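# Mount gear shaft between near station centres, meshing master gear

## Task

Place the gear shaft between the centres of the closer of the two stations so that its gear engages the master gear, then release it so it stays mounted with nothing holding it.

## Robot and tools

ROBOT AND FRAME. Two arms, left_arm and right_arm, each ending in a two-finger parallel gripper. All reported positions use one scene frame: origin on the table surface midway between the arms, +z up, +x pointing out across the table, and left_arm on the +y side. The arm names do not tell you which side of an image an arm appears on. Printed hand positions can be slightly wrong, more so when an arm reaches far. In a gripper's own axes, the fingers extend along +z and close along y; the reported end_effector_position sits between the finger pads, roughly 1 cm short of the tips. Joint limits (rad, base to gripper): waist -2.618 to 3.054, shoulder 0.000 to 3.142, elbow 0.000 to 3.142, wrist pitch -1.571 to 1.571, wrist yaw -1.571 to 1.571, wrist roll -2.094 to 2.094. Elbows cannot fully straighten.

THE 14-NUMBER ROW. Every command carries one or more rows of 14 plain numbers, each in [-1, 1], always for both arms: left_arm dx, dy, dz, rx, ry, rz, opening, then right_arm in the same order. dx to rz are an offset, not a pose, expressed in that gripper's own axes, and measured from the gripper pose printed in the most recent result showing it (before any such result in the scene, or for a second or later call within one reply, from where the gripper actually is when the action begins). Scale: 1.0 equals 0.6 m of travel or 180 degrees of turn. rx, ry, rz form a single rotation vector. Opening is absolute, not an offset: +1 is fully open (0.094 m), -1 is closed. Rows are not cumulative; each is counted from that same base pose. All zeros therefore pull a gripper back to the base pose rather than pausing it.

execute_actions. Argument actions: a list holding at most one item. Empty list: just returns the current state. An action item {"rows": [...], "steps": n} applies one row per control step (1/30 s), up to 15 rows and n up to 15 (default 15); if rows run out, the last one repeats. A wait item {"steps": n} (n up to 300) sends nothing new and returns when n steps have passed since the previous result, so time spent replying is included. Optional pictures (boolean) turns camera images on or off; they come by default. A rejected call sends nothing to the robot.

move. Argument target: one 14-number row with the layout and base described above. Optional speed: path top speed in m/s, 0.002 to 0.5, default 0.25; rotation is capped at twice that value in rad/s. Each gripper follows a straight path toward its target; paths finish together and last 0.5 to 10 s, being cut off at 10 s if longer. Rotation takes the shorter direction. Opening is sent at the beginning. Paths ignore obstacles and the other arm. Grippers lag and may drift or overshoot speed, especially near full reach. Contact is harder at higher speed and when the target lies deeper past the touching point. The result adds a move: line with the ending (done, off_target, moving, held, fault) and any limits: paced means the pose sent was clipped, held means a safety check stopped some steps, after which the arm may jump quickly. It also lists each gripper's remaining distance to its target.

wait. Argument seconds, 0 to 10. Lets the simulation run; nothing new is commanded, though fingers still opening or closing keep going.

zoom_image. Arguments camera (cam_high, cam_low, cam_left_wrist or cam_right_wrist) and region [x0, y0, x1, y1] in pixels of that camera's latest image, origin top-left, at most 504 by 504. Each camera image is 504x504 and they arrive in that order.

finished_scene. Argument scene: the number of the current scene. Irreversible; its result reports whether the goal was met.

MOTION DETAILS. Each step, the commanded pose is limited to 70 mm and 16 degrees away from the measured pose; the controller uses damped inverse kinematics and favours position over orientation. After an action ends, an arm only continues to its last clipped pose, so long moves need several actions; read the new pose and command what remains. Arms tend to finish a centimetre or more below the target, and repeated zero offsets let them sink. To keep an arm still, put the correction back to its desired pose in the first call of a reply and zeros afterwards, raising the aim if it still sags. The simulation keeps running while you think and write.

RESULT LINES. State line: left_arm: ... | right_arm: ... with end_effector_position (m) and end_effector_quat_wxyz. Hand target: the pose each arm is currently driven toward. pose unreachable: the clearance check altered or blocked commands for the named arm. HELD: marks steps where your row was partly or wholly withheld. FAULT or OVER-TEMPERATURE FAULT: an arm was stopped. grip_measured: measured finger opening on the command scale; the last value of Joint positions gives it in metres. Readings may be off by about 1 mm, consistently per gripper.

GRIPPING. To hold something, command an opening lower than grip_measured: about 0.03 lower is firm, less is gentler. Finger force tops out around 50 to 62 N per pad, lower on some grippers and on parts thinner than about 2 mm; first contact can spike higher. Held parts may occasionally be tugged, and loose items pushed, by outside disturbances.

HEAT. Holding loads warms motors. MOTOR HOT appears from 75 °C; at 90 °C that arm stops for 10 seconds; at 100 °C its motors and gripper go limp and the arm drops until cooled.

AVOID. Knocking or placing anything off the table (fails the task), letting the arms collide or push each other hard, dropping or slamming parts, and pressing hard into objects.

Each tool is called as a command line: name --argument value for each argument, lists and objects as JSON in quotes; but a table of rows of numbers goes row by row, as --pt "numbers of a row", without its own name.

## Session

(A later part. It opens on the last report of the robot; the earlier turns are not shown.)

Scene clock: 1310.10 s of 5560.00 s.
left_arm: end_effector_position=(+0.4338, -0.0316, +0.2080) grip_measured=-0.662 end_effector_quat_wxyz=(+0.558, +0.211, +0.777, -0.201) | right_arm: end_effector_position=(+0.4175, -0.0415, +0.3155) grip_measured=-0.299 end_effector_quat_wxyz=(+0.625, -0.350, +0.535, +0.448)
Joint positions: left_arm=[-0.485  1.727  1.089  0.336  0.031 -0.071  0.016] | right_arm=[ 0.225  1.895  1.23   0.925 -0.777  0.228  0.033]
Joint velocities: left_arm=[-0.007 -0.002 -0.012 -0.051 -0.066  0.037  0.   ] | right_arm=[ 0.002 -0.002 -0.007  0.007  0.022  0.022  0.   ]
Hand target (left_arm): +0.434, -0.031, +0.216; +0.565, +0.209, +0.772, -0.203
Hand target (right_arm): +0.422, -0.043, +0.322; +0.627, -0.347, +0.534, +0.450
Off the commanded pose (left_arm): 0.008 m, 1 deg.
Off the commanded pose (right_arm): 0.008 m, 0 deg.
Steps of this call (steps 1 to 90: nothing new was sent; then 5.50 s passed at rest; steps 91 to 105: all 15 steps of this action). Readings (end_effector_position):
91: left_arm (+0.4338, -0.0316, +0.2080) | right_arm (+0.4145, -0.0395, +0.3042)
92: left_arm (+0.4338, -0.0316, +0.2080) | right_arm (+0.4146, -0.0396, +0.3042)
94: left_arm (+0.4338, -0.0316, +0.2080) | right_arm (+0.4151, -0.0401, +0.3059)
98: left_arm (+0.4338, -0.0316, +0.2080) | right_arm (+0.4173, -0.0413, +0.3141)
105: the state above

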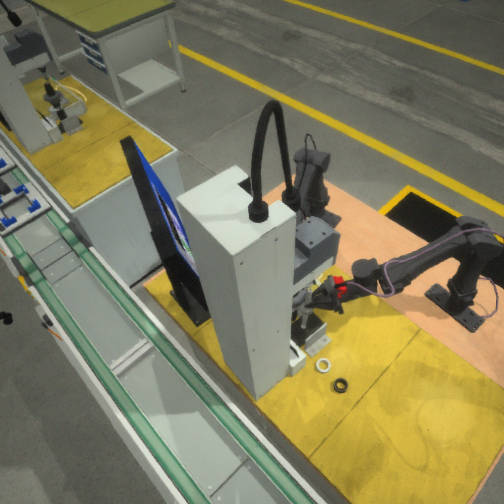

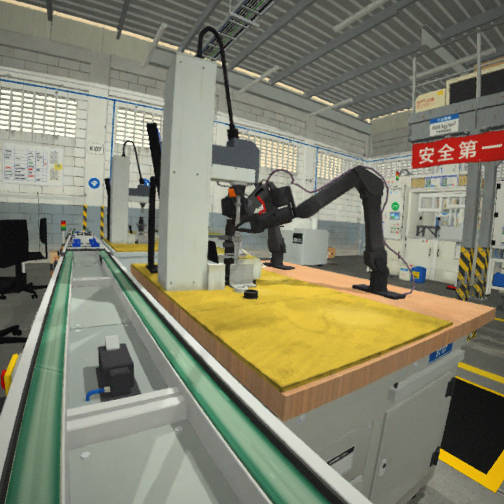

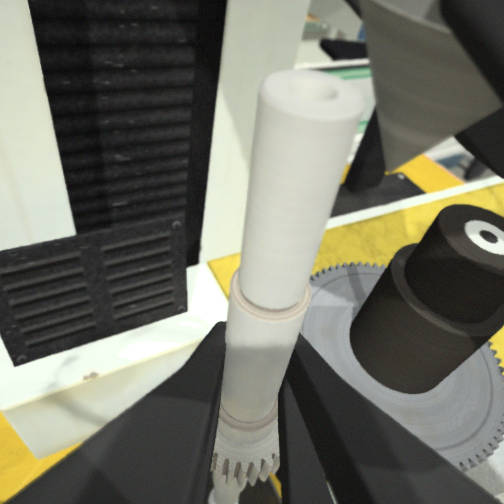

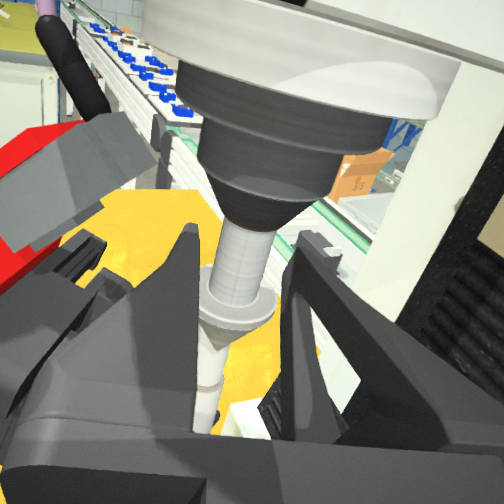

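execute_actions --actions '[{"rows": [[-0.0126,0,-0.004,0,-0.006,0,-0.70,-0.008,-0.006,0.002,0,0,0,-0.30],[-0.0126,0,-0.004,0,-0.006,0,-0.70,-0.006,-0.006,0.002,0,0,0,-0.30],[-0.0126,0,-0.004,0,-0.006,0,-0.70,-0.004,-0.006,0.002,0,0,0,-0.30],[-0.0126,0,-0.004,0,-0.006,0,-0.70,-0.002,-0.006,0.002,0,0,0,-0.30],[-0.0126,0,-0.004,0,-0.006,0,-0.70,0.000,-0.006,0.002,0,0,0,-0.30]], "steps": 15}]'

Scene clock: 1318.77 s of 5560.00 s.
left_arm: end_effector_position=(+0.4338, -0.0316, +0.2080) grip_measured=-0.662 end_effector_quat_wxyz=(+0.558, +0.211, +0.777, -0.201) | right_arm: end_effector_position=(+0.4173, -0.0414, +0.3154) grip_measured=-0.299 end_effector_quat_wxyz=(+0.624, -0.350, +0.535, +0.449)
Joint positions: left_arm=[-0.485  1.727  1.089  0.336  0.031 -0.071  0.016] | right_arm=[ 0.225  1.895  1.23   0.925 -0.779  0.229  0.033]
Joint velocities: left_arm=[ 0.007  0.002  0.017 -0.037  0.007  0.007  0.001] | right_arm=[ 0.002 -0.002 -0.022  0.051 -0.022 -0.022 -0.   ]
Hand target (left_arm): +0.434, -0.031, +0.216; +0.565, +0.209, +0.772, -0.203
Hand target (right_arm): +0.421, -0.042, +0.315; +0.625, -0.350, +0.535, +0.448
Off the commanded pose (left_arm): 0.008 m, 1 deg.
Off the commanded pose (right_arm): 0.004 m, 0 deg.
Steps of this call (steps 1 to 90: nothing new was sent; then 5.17 s passed at rest; steps 91 to 105: all 15 steps of this action). Readings (end_effector_position):
91: left_arm (+0.4338, -0.0316, +0.2080) | right_arm (+0.4174, -0.0415, +0.3155)
92: left_arm (+0.4338, -0.0316, +0.2080) | right_arm (+0.4173, -0.0414, +0.3155)
94: left_arm (+0.4338, -0.0316, +0.2080) | right_arm (+0.4173, -0.0414, +0.3154)
98: left_arm (+0.4338, -0.0316, +0.2080) | right_arm (+0.4173, -0.0414, +0.3154)
105: the state above

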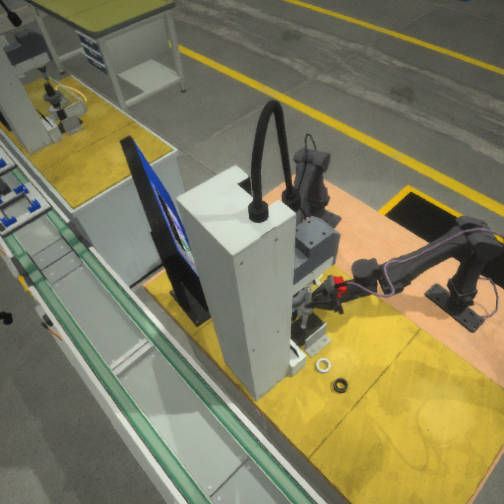

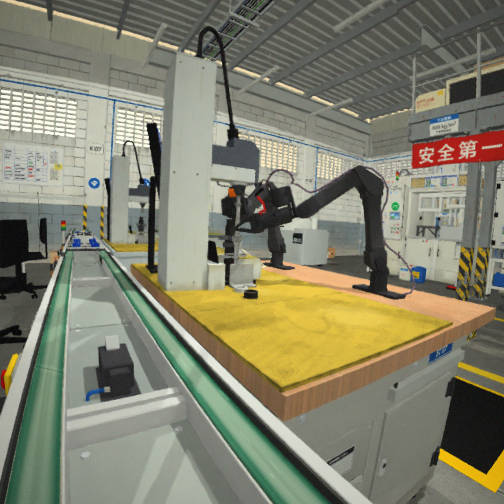

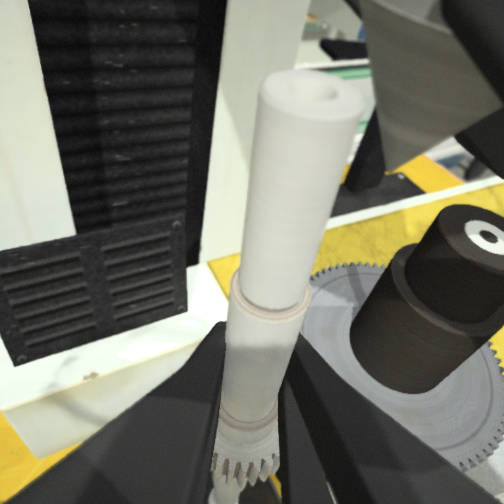

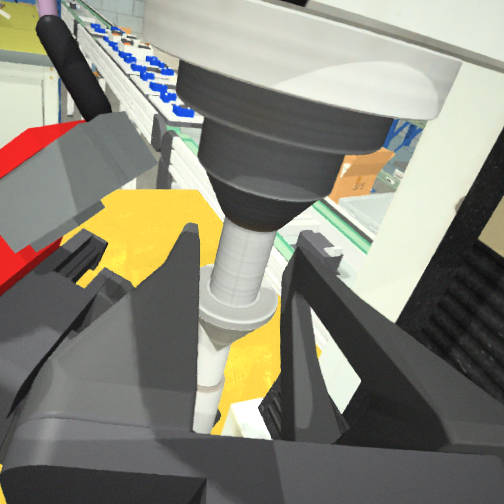

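execute_actions --actions '[{"rows": [[-0.0126,0,-0.004,0,-0.006,0,-0.70,0.002,-0.005,0.003,0,0,0,-0.30],[-0.0126,0,-0.004,0,-0.006,0,-0.70,0.004,-0.005,0.004,0,0,0,-0.30],[-0.0126,0,-0.004,0,-0.006,0,-0.70,0.006,-0.005,0.005,0,0,0,-0.30],[-0.0126,0,-0.004,0,-0.006,0,-0.70,0.008,-0.005,0.006,0,0,0,-0.30],[-0.0126,0,-0.004,0,-0.006,0,-0.70,0.010,-0.005,0.007,0,0,0,-0.30]], "steps": 15}]'

Scene clock: 1326.27 s of 5560.00 s.
left_arm: end_effector_position=(+0.4338, -0.0316, +0.2080) grip_measured=-0.662 end_effector_quat_wxyz=(+0.558, +0.211, +0.777, -0.201) | right_arm: end_effector_position=(+0.4180, -0.0402, +0.3110) grip_measured=-0.299 end_effector_quat_wxyz=(+0.623, -0.352, +0.534, +0.450)
Joint positions: left_arm=[-0.485  1.727  1.089  0.336  0.031 -0.071  0.016] | right_arm=[ 0.225  1.908  1.23   0.938 -0.785  0.229  0.033]
Joint velocities: left_arm=[-0.002  0.027 -0.002  0.007 -0.007  0.081  0.   ] | right_arm=[ 0.002  0.002 -0.007 -0.022 -0.051 -0.051 -0.001]
Hand target (left_arm): +0.434, -0.031, +0.216; +0.565, +0.209, +0.772, -0.203
Hand target (right_arm): +0.422, -0.038, +0.310; +0.624, -0.350, +0.535, +0.449
Off the commanded pose (left_arm): 0.008 m, 1 deg.
Off the commanded pose (right_arm): 0.005 m, 0 deg.
Steps of this call (steps 1 to 90: nothing new was sent; then 4.00 s passed at rest; steps 91 to 105: all 15 steps of this action). Readings (end_effector_position):
91: left_arm (+0.4338, -0.0316, +0.2080) | right_arm (+0.4173, -0.0414, +0.3154)
92: left_arm (+0.4338, -0.0316, +0.2080) | right_arm (+0.4174, -0.0414, +0.3151)
94: left_arm (+0.4338, -0.0316, +0.2080) | right_arm (+0.4179, -0.0411, +0.3137)
98: left_arm (+0.4338, -0.0316, +0.2080) | right_arm (+0.4181, -0.0403, +0.3110)
105: the state above

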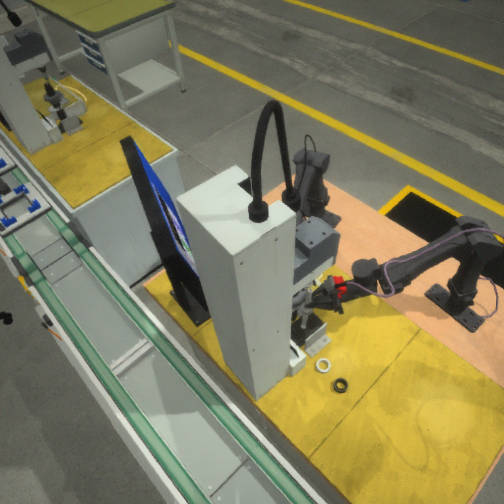

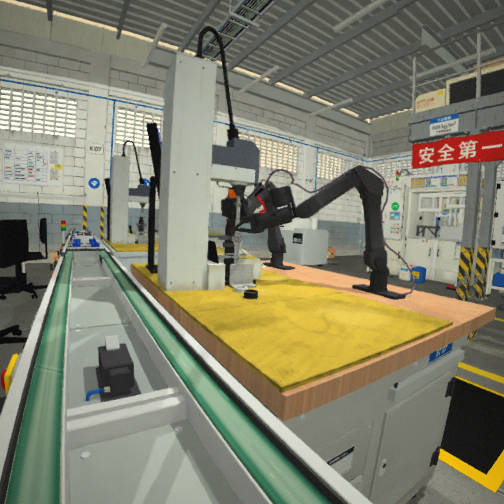

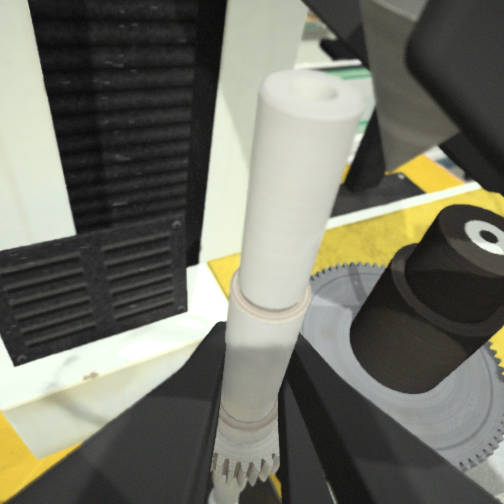

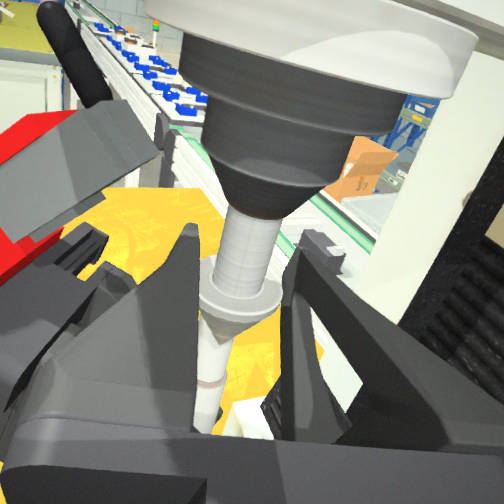

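execute_actions --actions '[{"rows": [[-0.0126,0,-0.004,0,-0.006,0,-0.70,0,0,0,0,0,0,-0.34],[-0.0126,0,-0.004,0,-0.006,0,-0.70,0,0,0,0,0,0,-0.34],[-0.0126,0,-0.004,0,-0.006,0,-0.70,0,0,0,0,0,0,-0.37],[-0.0126,0,-0.004,0,-0.006,0,-0.70,0,0,0,0,0,0,-0.37],[-0.0126,0,-0.004,0,-0.006,0,-0.70,0,0,0,0,0,0,-0.40],[-0.0126,0,-0.004,0,-0.006,0,-0.70,0,0,0,0,0,0,-0.40],[-0.0126,0,-0.004,0,-0.006,0,-0.70,0,0,0,0,0,0,-0.43]], "steps": 15}]' --pictures false

Scene clock: 1333.77 s of 5560.00 s.
left_arm: end_effector_position=(+0.4338, -0.0316, +0.2080) grip_measured=-0.662 end_effector_quat_wxyz=(+0.558, +0.211, +0.777, -0.201) | right_arm: end_effector_position=(+0.4157, -0.0391, +0.3111) grip_measured=-0.424 end_effector_quat_wxyz=(+0.621, -0.357, +0.531, +0.453)
Joint positions: left_arm=[-0.485  1.727  1.089  0.336  0.031 -0.071  0.016] | right_arm=[ 0.226  1.908  1.23   0.941 -0.797  0.229  0.027]
Joint velocities: left_arm=[-0.007 -0.012 -0.032 -0.022 -0.051 -0.081 -0.001] | right_arm=[-0.017 -0.007 -0.012  0.081 -0.037  0.081  0.   ]
Hand target (left_arm): +0.434, -0.031, +0.216; +0.565, +0.209, +0.772, -0.203
Hand target (right_arm): +0.418, -0.040, +0.311; +0.623, -0.352, +0.534, +0.451
Off the commanded pose (left_arm): 0.008 m, 1 deg.
Off the commanded pose (right_arm): 0.003 m, 1 deg.
Steps of this call (steps 1 to 90: nothing new was sent; then 4.00 s passed at rest; steps 91 to 105: all 15 steps of this action). Readings (end_effector_position):
91: left_arm (+0.4338, -0.0316, +0.2080) | right_arm (+0.4175, -0.0400, +0.3109)
92: left_arm (+0.4338, -0.0316, +0.2080) | right_arm (+0.4172, -0.0399, +0.3110)
94: left_arm (+0.4338, -0.0316, +0.2080) | right_arm (+0.4165, -0.0395, +0.3110)
98: left_arm (+0.4338, -0.0316, +0.2080) | right_arm (+0.4157, -0.0391, +0.3111)
105: the state above

execute_actions --actions '[{"rows": [[-0.0126,0,-0.004,0,-0.006,0,-0.70,0,0,0,0,0,0,-0.46]], "steps": 10}]'

Scene clock: 1336.87 s of 5560.00 s.
left_arm: end_effector_position=(+0.4338, -0.0316, +0.2080) grip_measured=-0.662 end_effector_quat_wxyz=(+0.558, +0.211, +0.777, -0.201) | right_arm: end_effector_position=(+0.4156, -0.0391, +0.3111) grip_measured=-0.448 end_effector_quat_wxyz=(+0.621, -0.357, +0.531, +0.453)
Joint positions: left_arm=[-0.485  1.727  1.089  0.336  0.031 -0.071  0.016] | right_arm=[ 0.226  1.908  1.23   0.941 -0.798  0.229  0.026]
Joint velocities: left_arm=[-0.007  0.012  0.007 -0.007  0.007  0.051 -0.001] | right_arm=[-0.002  0.002 -0.007 -0.037 -0.022 -0.022  0.001]
Hand target (left_arm): +0.434, -0.031, +0.216; +0.565, +0.209, +0.772, -0.203
Hand target (right_arm): +0.416, -0.039, +0.311; +0.621, -0.357, +0.531, +0.453
Off the commanded pose (left_arm): 0.008 m, 1 deg.
Off the commanded pose (right_arm): 0.000 m, 0 deg.
Steps of this call (steps 1 to 83: nothing new was sent; steps 84 to 93: all 10 steps of this action). Readings (end_effector_position):
84: left_arm (+0.4338, -0.0316, +0.2080) | right_arm (+0.4156, -0.0391, +0.3111)
85: left_arm (+0.4338, -0.0316, +0.2080) | right_arm (+0.4156, -0.0391, +0.3111)
87: left_arm (+0.4338, -0.0316, +0.2080) | right_arm (+0.4156, -0.0391, +0.3111)
91: left_arm (+0.4338, -0.0316, +0.2080) | right_arm (+0.4156, -0.0391, +0.3111)
93: the state above

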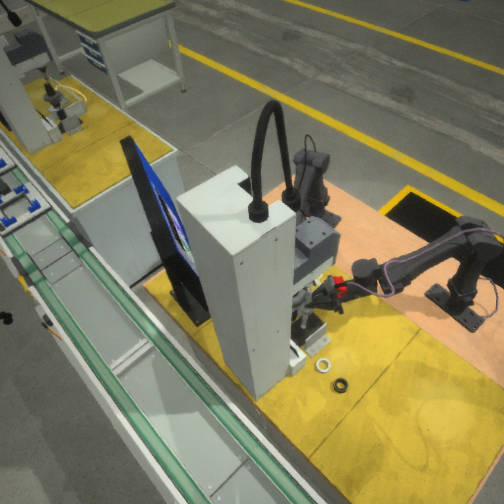

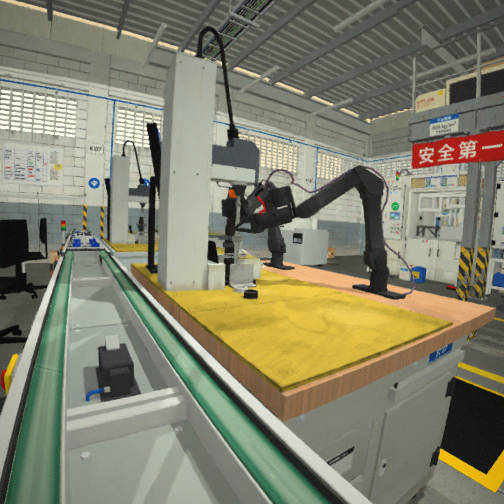

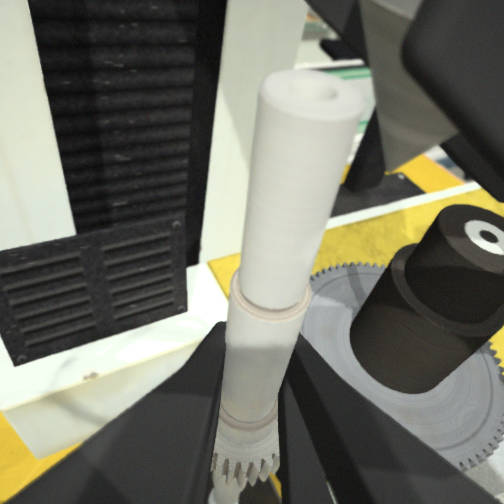

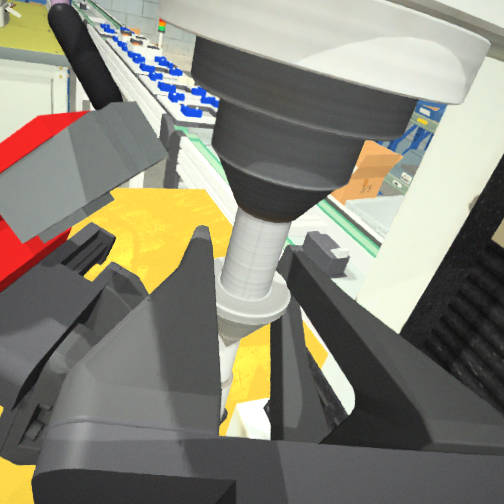

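execute_actions --actions '[{"rows": [[-0.0126,0,-0.004,0,-0.006,0,-0.70,0,0,0,0,0,0,-0.48],[-0.0126,0,-0.004,0,-0.006,0,-0.70,0,0,0,0,0,0,-0.48],[-0.0126,0,-0.004,0,-0.006,0,-0.70,-0.005,0,0.0008,0,0,0,-0.48],[-0.0126,0,-0.004,0,-0.006,0,-0.70,-0.010,0,0.0016,0,0,0,-0.48],[-0.0126,0,-0.004,0,-0.006,0,-0.70,-0.015,0,0.0024,0,0,0,-0.48],[-0.0126,0,-0.004,0,-0.006,0,-0.70,-0.020,0,0.0032,0,0,0,-0.48],[-0.0126,0,-0.004,0,-0.006,0,-0.70,-0.025,0,0.0040,0,0,0,-0.48],[-0.0126,0,-0.004,0,-0.006,0,-0.70,-0.030,0,0.0049,0,0,0,-0.48],[-0.0126,0,-0.004,0,-0.006,0,-0.70,-0.035,0,0.0057,0,0,0,-0.48],[-0.0126,0,-0.004,0,-0.006,0,-0.70,-0.040,0,0.0065,0,0,0,-0.48],[-0.0126,0,-0.004,0,-0.006,0,-0.70,-0.045,0,0.0073,0,0,0,-0.48],[-0.0126,0,-0.004,0,-0.006,0,-0.70,-0.050,0,0.0081,0,0,0,-0.48]], "steps": 15}]'

Scene clock: 1345.47 s of 5560.00 s.
left_arm: end_effector_position=(+0.4338, -0.0316, +0.2080) grip_measured=-0.662 end_effector_quat_wxyz=(+0.558, +0.211, +0.777, -0.201) | right_arm: end_effector_position=(+0.4157, -0.0385, +0.3116) grip_measured=-0.463 end_effector_quat_wxyz=(+0.603, -0.359, +0.545, +0.458)
Joint positions: left_arm=[-0.485  1.727  1.089  0.336  0.031 -0.071  0.016] | right_arm=[ 0.223  1.894  1.252  0.86  -0.817  0.226  0.025]
Joint velocities: left_arm=[-0.002 -0.017  0.007  0.022 -0.081 -0.066  0.001] | right_arm=[-0.007 -0.022  0.046 -0.11  -0.007 -0.022 -0.   ]
Hand target (left_arm): +0.434, -0.031, +0.216; +0.565, +0.209, +0.772, -0.203
Hand target (right_arm): +0.416, -0.041, +0.341; +0.621, -0.356, +0.531, +0.454
Off the commanded pose (left_arm): 0.008 m, 1 deg.
Off the commanded pose (right_arm): 0.030 m, 3 deg.
Steps of this call (steps 1 to 90: nothing new was sent; then 5.10 s passed at rest; steps 91 to 105: all 15 steps of this action). Readings (end_effector_position):
91: left_arm (+0.4338, -0.0316, +0.2080) | right_arm (+0.4156, -0.0391, +0.3111)
92: left_arm (+0.4338, -0.0316, +0.2080) | right_arm (+0.4156, -0.0391, +0.3111)
94: left_arm (+0.4338, -0.0316, +0.2080) | right_arm (+0.4156, -0.0391, +0.3111)
98: left_arm (+0.4338, -0.0316, +0.2080) | right_arm (+0.4155, -0.0386, +0.3112)
105: the state above

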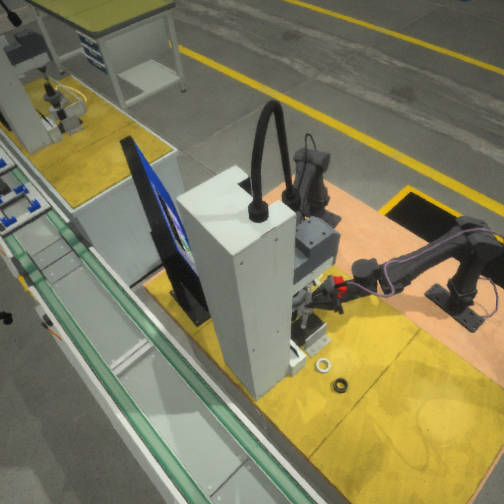

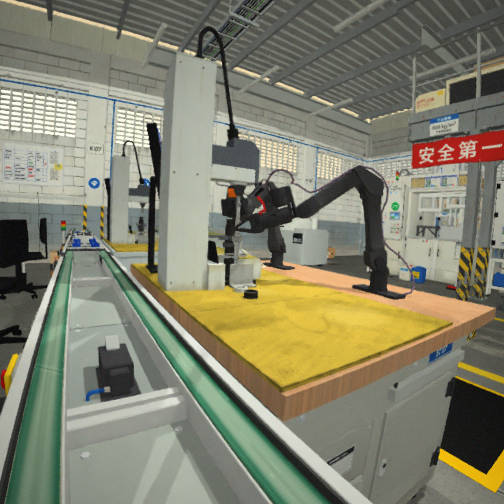

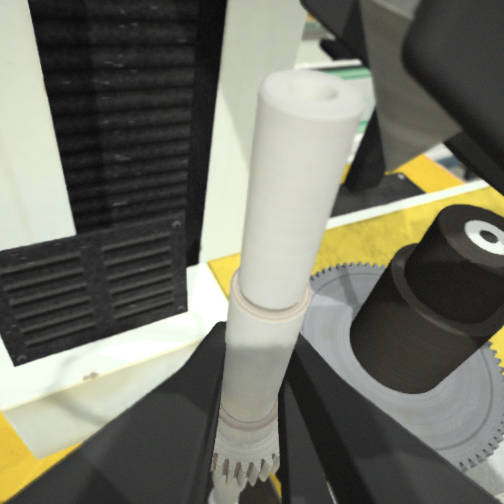

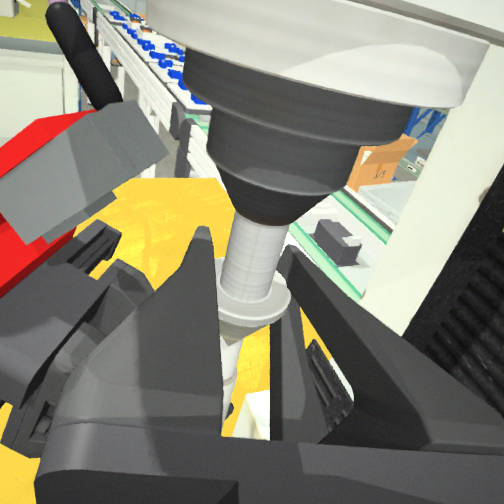

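execute_actions --actions '[{"rows": [[-0.0126,0,-0.004,0,-0.006,0,-0.70,-0.050,-0.002,0.008,-0.0024,-0.011,-0.019,-0.50],[-0.0126,0,-0.004,0,-0.006,0,-0.70,-0.054,-0.0025,0.009,-0.0031,-0.014,-0.025,-0.50],[-0.0126,0,-0.004,0,-0.006,0,-0.70,-0.058,-0.003,0.010,-0.0038,-0.017,-0.030,-0.50],[-0.0126,0,-0.004,0,-0.006,0,-0.70,-0.062,-0.0035,0.011,-0.0043,-0.020,-0.035,-0.50],[-0.0126,0,-0.004,0,-0.006,0,-0.70,-0.066,-0.004,0.012,-0.0048,-0.022,-0.039,-0.50],[-0.0126,0,-0.004,0,-0.006,0,-0.70,-0.070,-0.0045,0.0125,-0.0053,-0.024,-0.043,-0.50],[-0.0126,0,-0.004,0,-0.006,0,-0.70,-0.074,-0.005,0.013,-0.0058,-0.026,-0.046,-0.50],[-0.0126,0,-0.004,0,-0.006,0,-0.70,-0.078,-0.0055,0.0137,-0.0062,-0.028,-0.050,-0.50],[-0.0126,0,-0.004,0,-0.006,0,-0.70,-0.082,-0.006,0.0144,-0.0067,-0.0305,-0.053,-0.50],[-0.0126,0,-0.004,0,-0.006,0,-0.70,-0.086,-0.0066,0.0152,-0.0071,-0.0325,-0.057,-0.50],[-0.0126,0,-0.004,0,-0.006,0,-0.70,-0.0908,-0.0072,0.016,-0.0076,-0.0347,-0.0604,-0.50]], "steps": 15}]'

Scene clock: 1360.73 s of 5560.00 s.
left_arm: end_effector_position=(+0.4338, -0.0316, +0.2080) grip_measured=-0.662 end_effector_quat_wxyz=(+0.558, +0.211, +0.777, -0.201) | right_arm: end_effector_position=(+0.4155, -0.0378, +0.3130) grip_measured=-0.468 end_effector_quat_wxyz=(+0.598, -0.388, +0.532, +0.457)
Joint positions: left_arm=[-0.485  1.727  1.089  0.336  0.031 -0.071  0.016] | right_arm=[ 0.209  1.91   1.294  0.826 -0.882  0.185  0.025]
Joint velocities: left_arm=[-0.007  0.012  0.012 -0.037  0.007 -0.022  0.001] | right_arm=[-0.012  0.017  0.012  0.066 -0.051  0.007  0.001]
Hand target (left_arm): +0.434, -0.031, +0.216; +0.565, +0.209, +0.772, -0.203
Hand target (right_arm): +0.418, -0.043, +0.365; +0.667, -0.391, +0.471, +0.424
Off the commanded pose (left_arm): 0.008 m, 1 deg.
Off the commanded pose (right_arm): 0.054 m, 11 deg.
Steps of this call (steps 1 to 90: nothing new was sent; then 11.77 s passed at rest; steps 91 to 105: all 15 steps of this action). Readings (end_effector_position):
91: left_arm (+0.4338, -0.0316, +0.2080) | right_arm (+0.4156, -0.0383, +0.3122)
92: left_arm (+0.4338, -0.0316, +0.2080) | right_arm (+0.4155, -0.0383, +0.3124)
94: left_arm (+0.4338, -0.0316, +0.2080) | right_arm (+0.4156, -0.0382, +0.3125)
98: left_arm (+0.4338, -0.0316, +0.2080) | right_arm (+0.4156, -0.0381, +0.3128)
105: the state above

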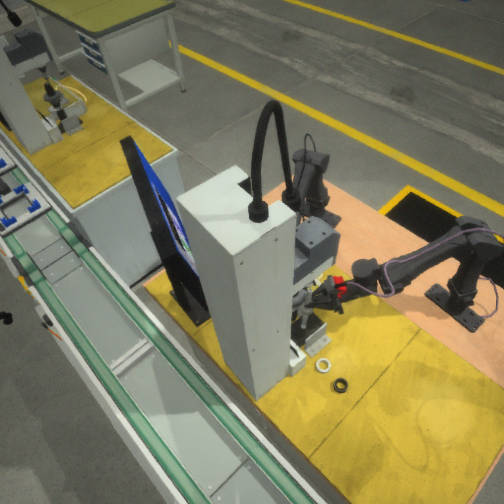

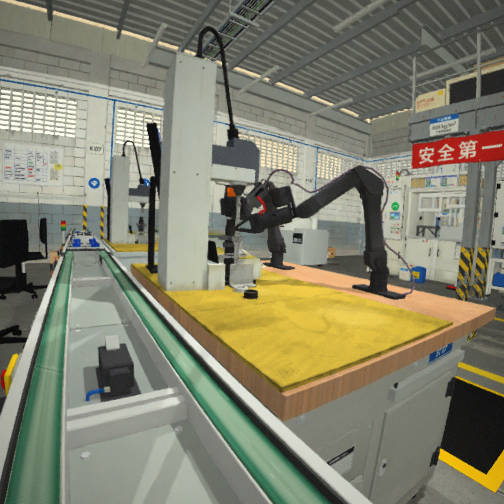

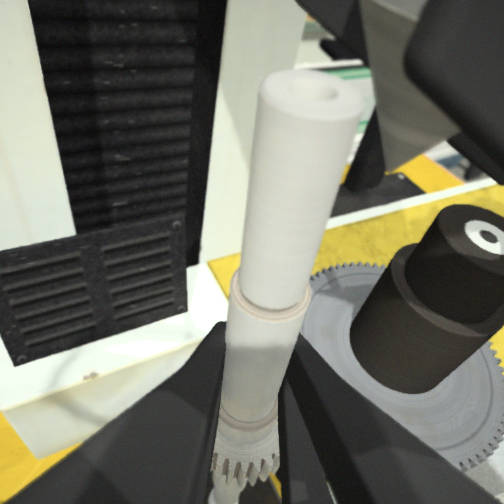

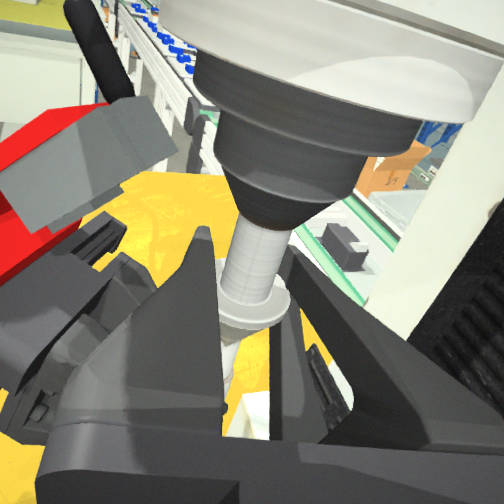

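execute_actions --actions '[{"rows": [[-0.0126,0,-0.004,0,-0.006,0,-0.70,-0.092,-0.004,0.015,0.010,-0.040,-0.052,-0.50],[-0.0126,0,-0.004,0,-0.006,0,-0.70,-0.096,-0.004,0.0157,0.0105,-0.0425,-0.055,-0.50],[-0.0126,0,-0.004,0,-0.006,0,-0.70,-0.100,-0.004,0.0163,0.011,-0.045,-0.058,-0.50],[-0.0126,0,-0.004,0,-0.006,0,-0.70,-0.104,-0.004,0.017,0.0115,-0.047,-0.061,-0.50],[-0.0126,0,-0.004,0,-0.006,0,-0.70,-0.108,-0.004,0.0176,0.012,-0.049,-0.064,-0.50],[-0.0126,0,-0.004,0,-0.006,0,-0.70,-0.112,-0.004,0.0182,0.0125,-0.051,-0.066,-0.50],[-0.0126,0,-0.004,0,-0.006,0,-0.70,-0.116,-0.004,0.019,0.013,-0.053,-0.0687,-0.50],[-0.0126,0,-0.004,0,-0.006,0,-0.70,-0.122,-0.004,0.020,0.013,-0.053,-0.0687,-0.50]], "steps": 15}]'

Scene clock: 1406.43 s of 5560.00 s.
left_arm: end_effector_position=(+0.4338, -0.0316, +0.2080) grip_measured=-0.662 end_effector_quat_wxyz=(+0.558, +0.211, +0.777, -0.201) | right_arm: end_effector_position=(+0.4155, -0.0379, +0.3135) grip_measured=-0.468 end_effector_quat_wxyz=(+0.601, -0.392, +0.528, +0.453)
Joint positions: left_arm=[-0.485  1.727  1.089  0.336  0.031 -0.071  0.016] | right_arm=[ 0.209  1.911  1.295  0.829 -0.883  0.172  0.025]
Joint velocities: left_arm=[-0.022  0.002 -0.017 -0.022  0.022  0.066  0.001] | right_arm=[ 0.007 -0.007 -0.012 -0.007  0.051  0.007 -0.   ]
Hand target (left_arm): +0.434, -0.031, +0.216; +0.565, +0.209, +0.772, -0.203
Hand target (right_arm): +0.411, -0.043, +0.385; +0.691, -0.391, +0.448, +0.411
Off the commanded pose (left_arm): 0.008 m, 1 deg.
Off the commanded pose (right_arm): 0.074 m, 15 deg.
Steps of this call (steps 1 to 90: nothing new was sent; then 42.20 s passed at rest; steps 91 to 105: all 15 steps of this action). Readings (end_effector_position):
91: left_arm (+0.4338, -0.0316, +0.2080) | right_arm (+0.4154, -0.0378, +0.3130)
92: left_arm (+0.4338, -0.0316, +0.2080) | right_arm (+0.4154, -0.0378, +0.3130)
94: left_arm (+0.4338, -0.0316, +0.2080) | right_arm (+0.4154, -0.0378, +0.3132)
98: left_arm (+0.4338, -0.0316, +0.2080) | right_arm (+0.4154, -0.0378, +0.3135)
105: the state above

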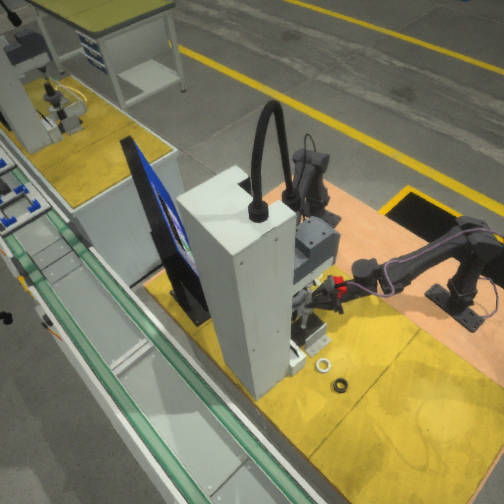

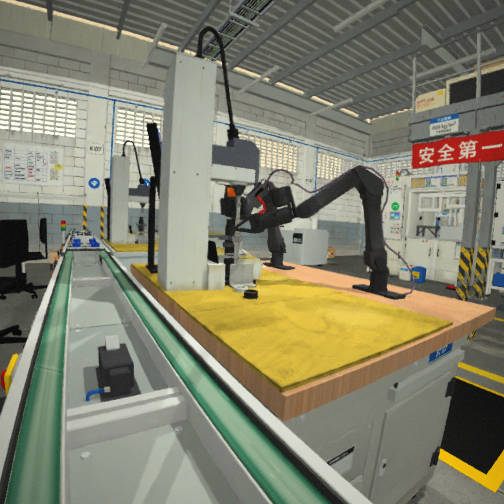

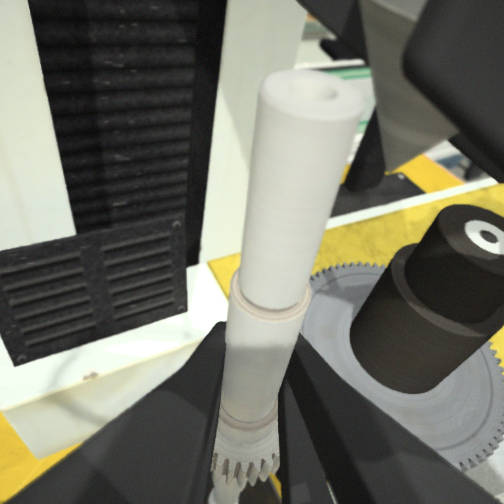

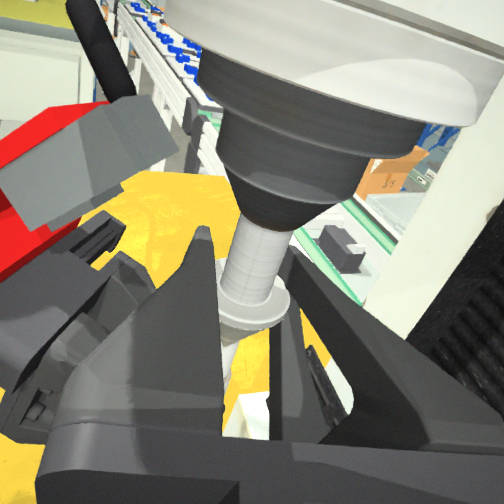

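execute_actions --actions '[{"rows": [[-0.008,0,-0.003,0,-0.004,0,-0.70,-0.105,-0.003,0.017,0.011,-0.046,-0.058,-0.50],[-0.004,0,-0.001,0,-0.002,0,-0.70,-0.090,-0.003,0.015,0.010,-0.040,-0.050,-0.50],[0,0,0,0,0,0,-0.70,-0.075,-0.002,0.012,0.008,-0.033,-0.042,-0.50],[0.006,0,0.002,0,0.003,0,-0.70,-0.060,-0.002,0.010,0.006,-0.027,-0.034,-0.50],[0.012,0,0.004,0,0.006,0,-0.70,-0.045,-0.001,0.007,0.005,-0.020,-0.025,-0.50],[0.018,0,0.006,0,0.009,0,-0.70,-0.030,-0.001,0.005,0.003,-0.013,-0.017,-0.50],[0.024,0,0.008,0,0.012,0,-0.70,-0.015,0,0.002,0.002,-0.007,-0.008,-0.50],[0.030,0,0.010,0,0.015,0,-0.70,-0.005,0,0,0,0,0,-0.50],[0.036,0,0.012,0,0.018,0,-0.70,-0.005,0,0,0,0,0,-0.50],[0.042,0,0.014,0,0.021,0,-0.70,-0.005,0,0,0,0,0,-0.50],[0.048,0,0.016,0,0.024,0,-0.70,-0.005,0,0,0,0,0,-0.50]], "steps": 15}]'

Scene clock: 1419.93 s of 5560.00 s.
left_arm: end_effector_position=(+0.4349, -0.0324, +0.2068) grip_measured=-0.662 end_effector_quat_wxyz=(+0.559, +0.210, +0.776, -0.201) | right_arm: end_effector_position=(+0.4153, -0.0375, +0.3114) grip_measured=-0.468 end_effector_quat_wxyz=(+0.597, -0.392, +0.532, +0.455)
Joint positions: left_arm=[-0.485  1.734  1.089  0.346  0.031 -0.071  0.016] | right_arm=[ 0.209  1.911  1.295  0.818 -0.887  0.172  0.025]
Joint velocities: left_arm=[-0.002 -0.017  0.002 -0.066 -0.037  0.022  0.   ] | right_arm=[-0.002  0.002 -0.017 -0.022 -0.066  0.007  0.   ]
Hand target (left_arm): +0.432, -0.033, +0.178; +0.529, +0.218, +0.798, -0.192
Hand target (right_arm): +0.415, -0.038, +0.316; +0.601, -0.393, +0.528, +0.453
Off the commanded pose (left_arm): 0.029 m, 4 deg.
Off the commanded pose (right_arm): 0.005 m, 1 deg.
Steps of this call (steps 1 to 90: nothing new was sent; then 10.00 s passed at rest; steps 91 to 105: all 15 steps of this action). Readings (end_effector_position):
91: left_arm (+0.4338, -0.0316, +0.2080) | right_arm (+0.4155, -0.0379, +0.3135)
92: left_arm (+0.4338, -0.0316, +0.2080) | right_arm (+0.4154, -0.0378, +0.3135)
94: left_arm (+0.4338, -0.0316, +0.2080) | right_arm (+0.4153, -0.0377, +0.3131)
98: left_arm (+0.4338, -0.0316, +0.2073) | right_arm (+0.4153, -0.0375, +0.3116)
105: the state above

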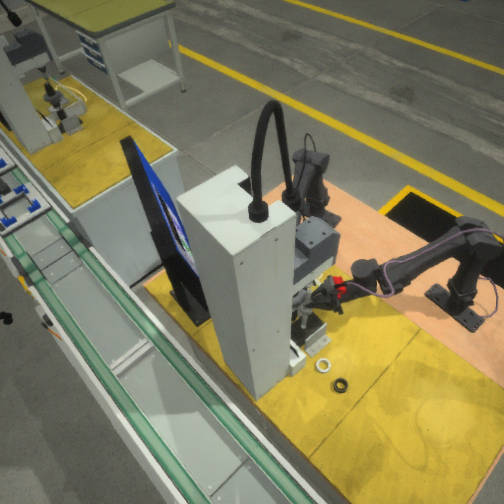

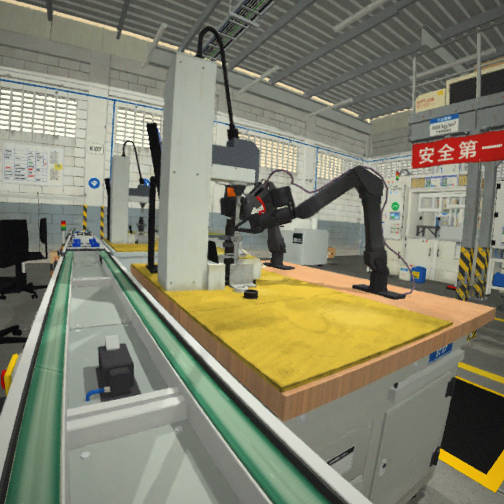

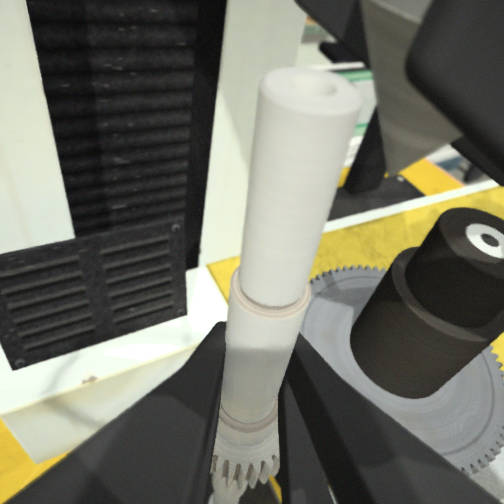

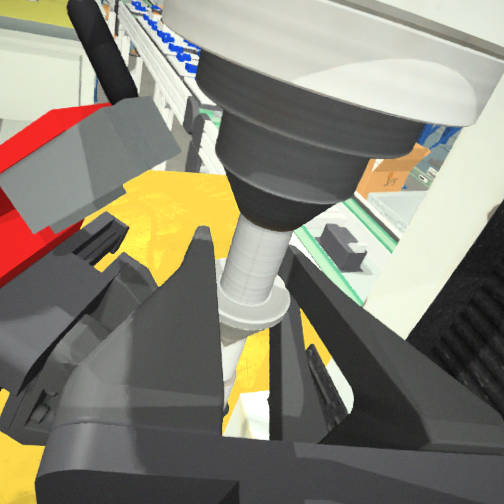

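execute_actions --actions '[]'

Scene clock: 1436.90 s of 5560.00 s.
left_arm: end_effector_position=(+0.4349, -0.0324, +0.2068) grip_measured=-0.662 end_effector_quat_wxyz=(+0.559, +0.210, +0.776, -0.201) | right_arm: end_effector_position=(+0.4153, -0.0375, +0.3114) grip_measured=-0.468 end_effector_quat_wxyz=(+0.597, -0.392, +0.532, +0.455)
Joint positions: left_arm=[-0.485  1.734  1.089  0.346  0.031 -0.071  0.016] | right_arm=[ 0.209  1.911  1.295  0.818 -0.887  0.172  0.025]
Joint velocities: left_arm=[-0.017  0.002 -0.017 -0.007  0.037 -0.007 -0.001] | right_arm=[ 0.002  0.002 -0.007 -0.081  0.022  0.022 -0.001]
Hand target (left_arm): +0.432, -0.033, +0.178; +0.529, +0.218, +0.798, -0.192
Hand target (right_arm): +0.415, -0.038, +0.316; +0.601, -0.393, +0.528, +0.453
Off the commanded pose (left_arm): 0.029 m, 4 deg.
Off the commanded pose (right_arm): 0.005 m, 1 deg.
Steps of this call (steps 1 to 90: nothing new was sent; then 13.97 s passed at rest). Readings (end_effector_position):
1: left_arm (+0.4349, -0.0324, +0.2068) | right_arm (+0.4153, -0.0375, +0.3114)
2: left_arm (+0.4349, -0.0324, +0.2068) | right_arm (+0.4153, -0.0375, +0.3114)
4: left_arm (+0.4349, -0.0324, +0.2068) | right_arm (+0.4153, -0.0375, +0.3114)
8: left_arm (+0.4349, -0.0324, +0.2068) | right_arm (+0.4153, -0.0375, +0.3114)
90: the state above

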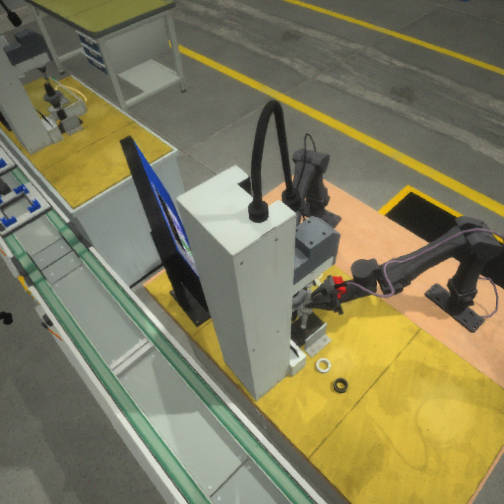

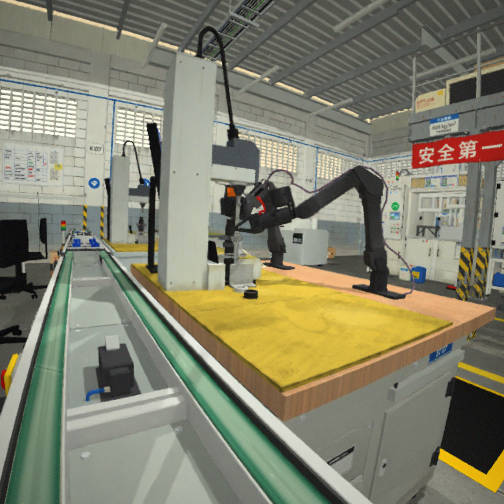

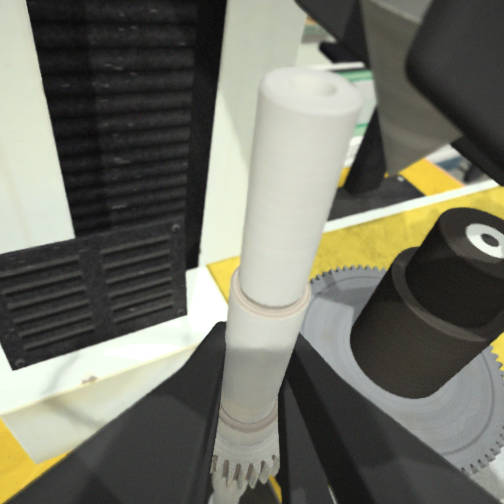

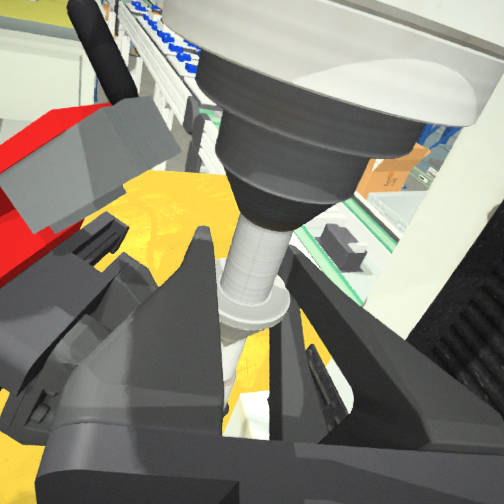

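zoom_image --camera "cam_low" --region '[180, 120, 320, 310]'

zoom_image --camera "cam_high" --region '[250, 140, 400, 400]'

Region (180, 120, 320, 310) of cam_low's 504x504 image, scaled by 2.653, with more detail than that image has; it fills the left 371 columns of this view, and the rest is white.

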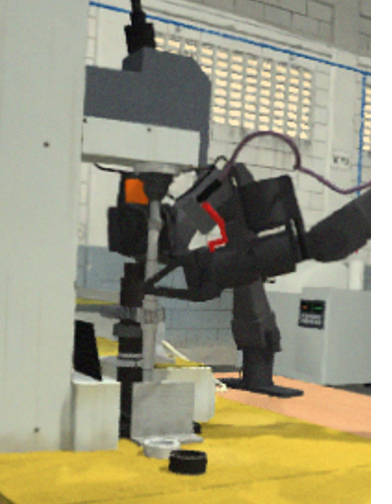

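Region (250, 140, 400, 400) of cam_high's 504x504 image, scaled by 1.938, with more detail than that image has; it fills the left 291 columns of this view, and the rest is white.

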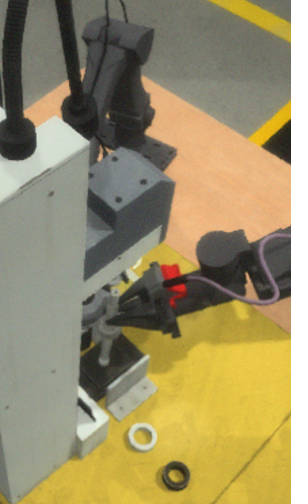

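zoom_image --camera "cam_high" --region '[0, 0, 130, 160]'

zoom_image --camera "cam_right_wrist" --region '[150, 150, 400, 450]'

Region (0, 0, 130, 160) of cam_high's 504x504 image, scaled by 3.150, with more detail than that image has; it fills the left 410 columns of this view, and the rest is white.

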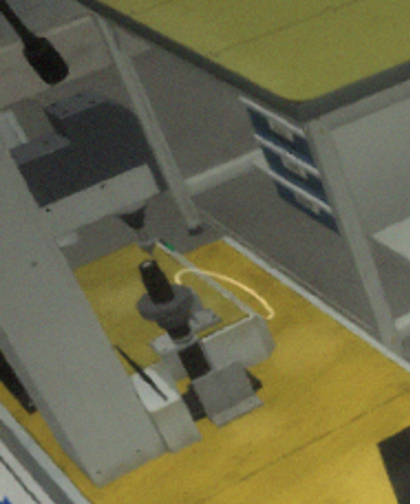

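Region (150, 150, 400, 450) of cam_right_wrist's 504x504 image, scaled by 1.680, with more detail than that image has.

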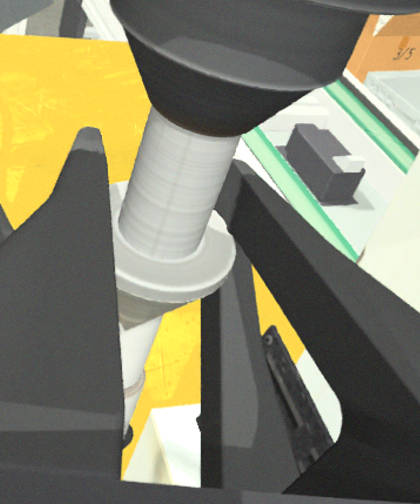

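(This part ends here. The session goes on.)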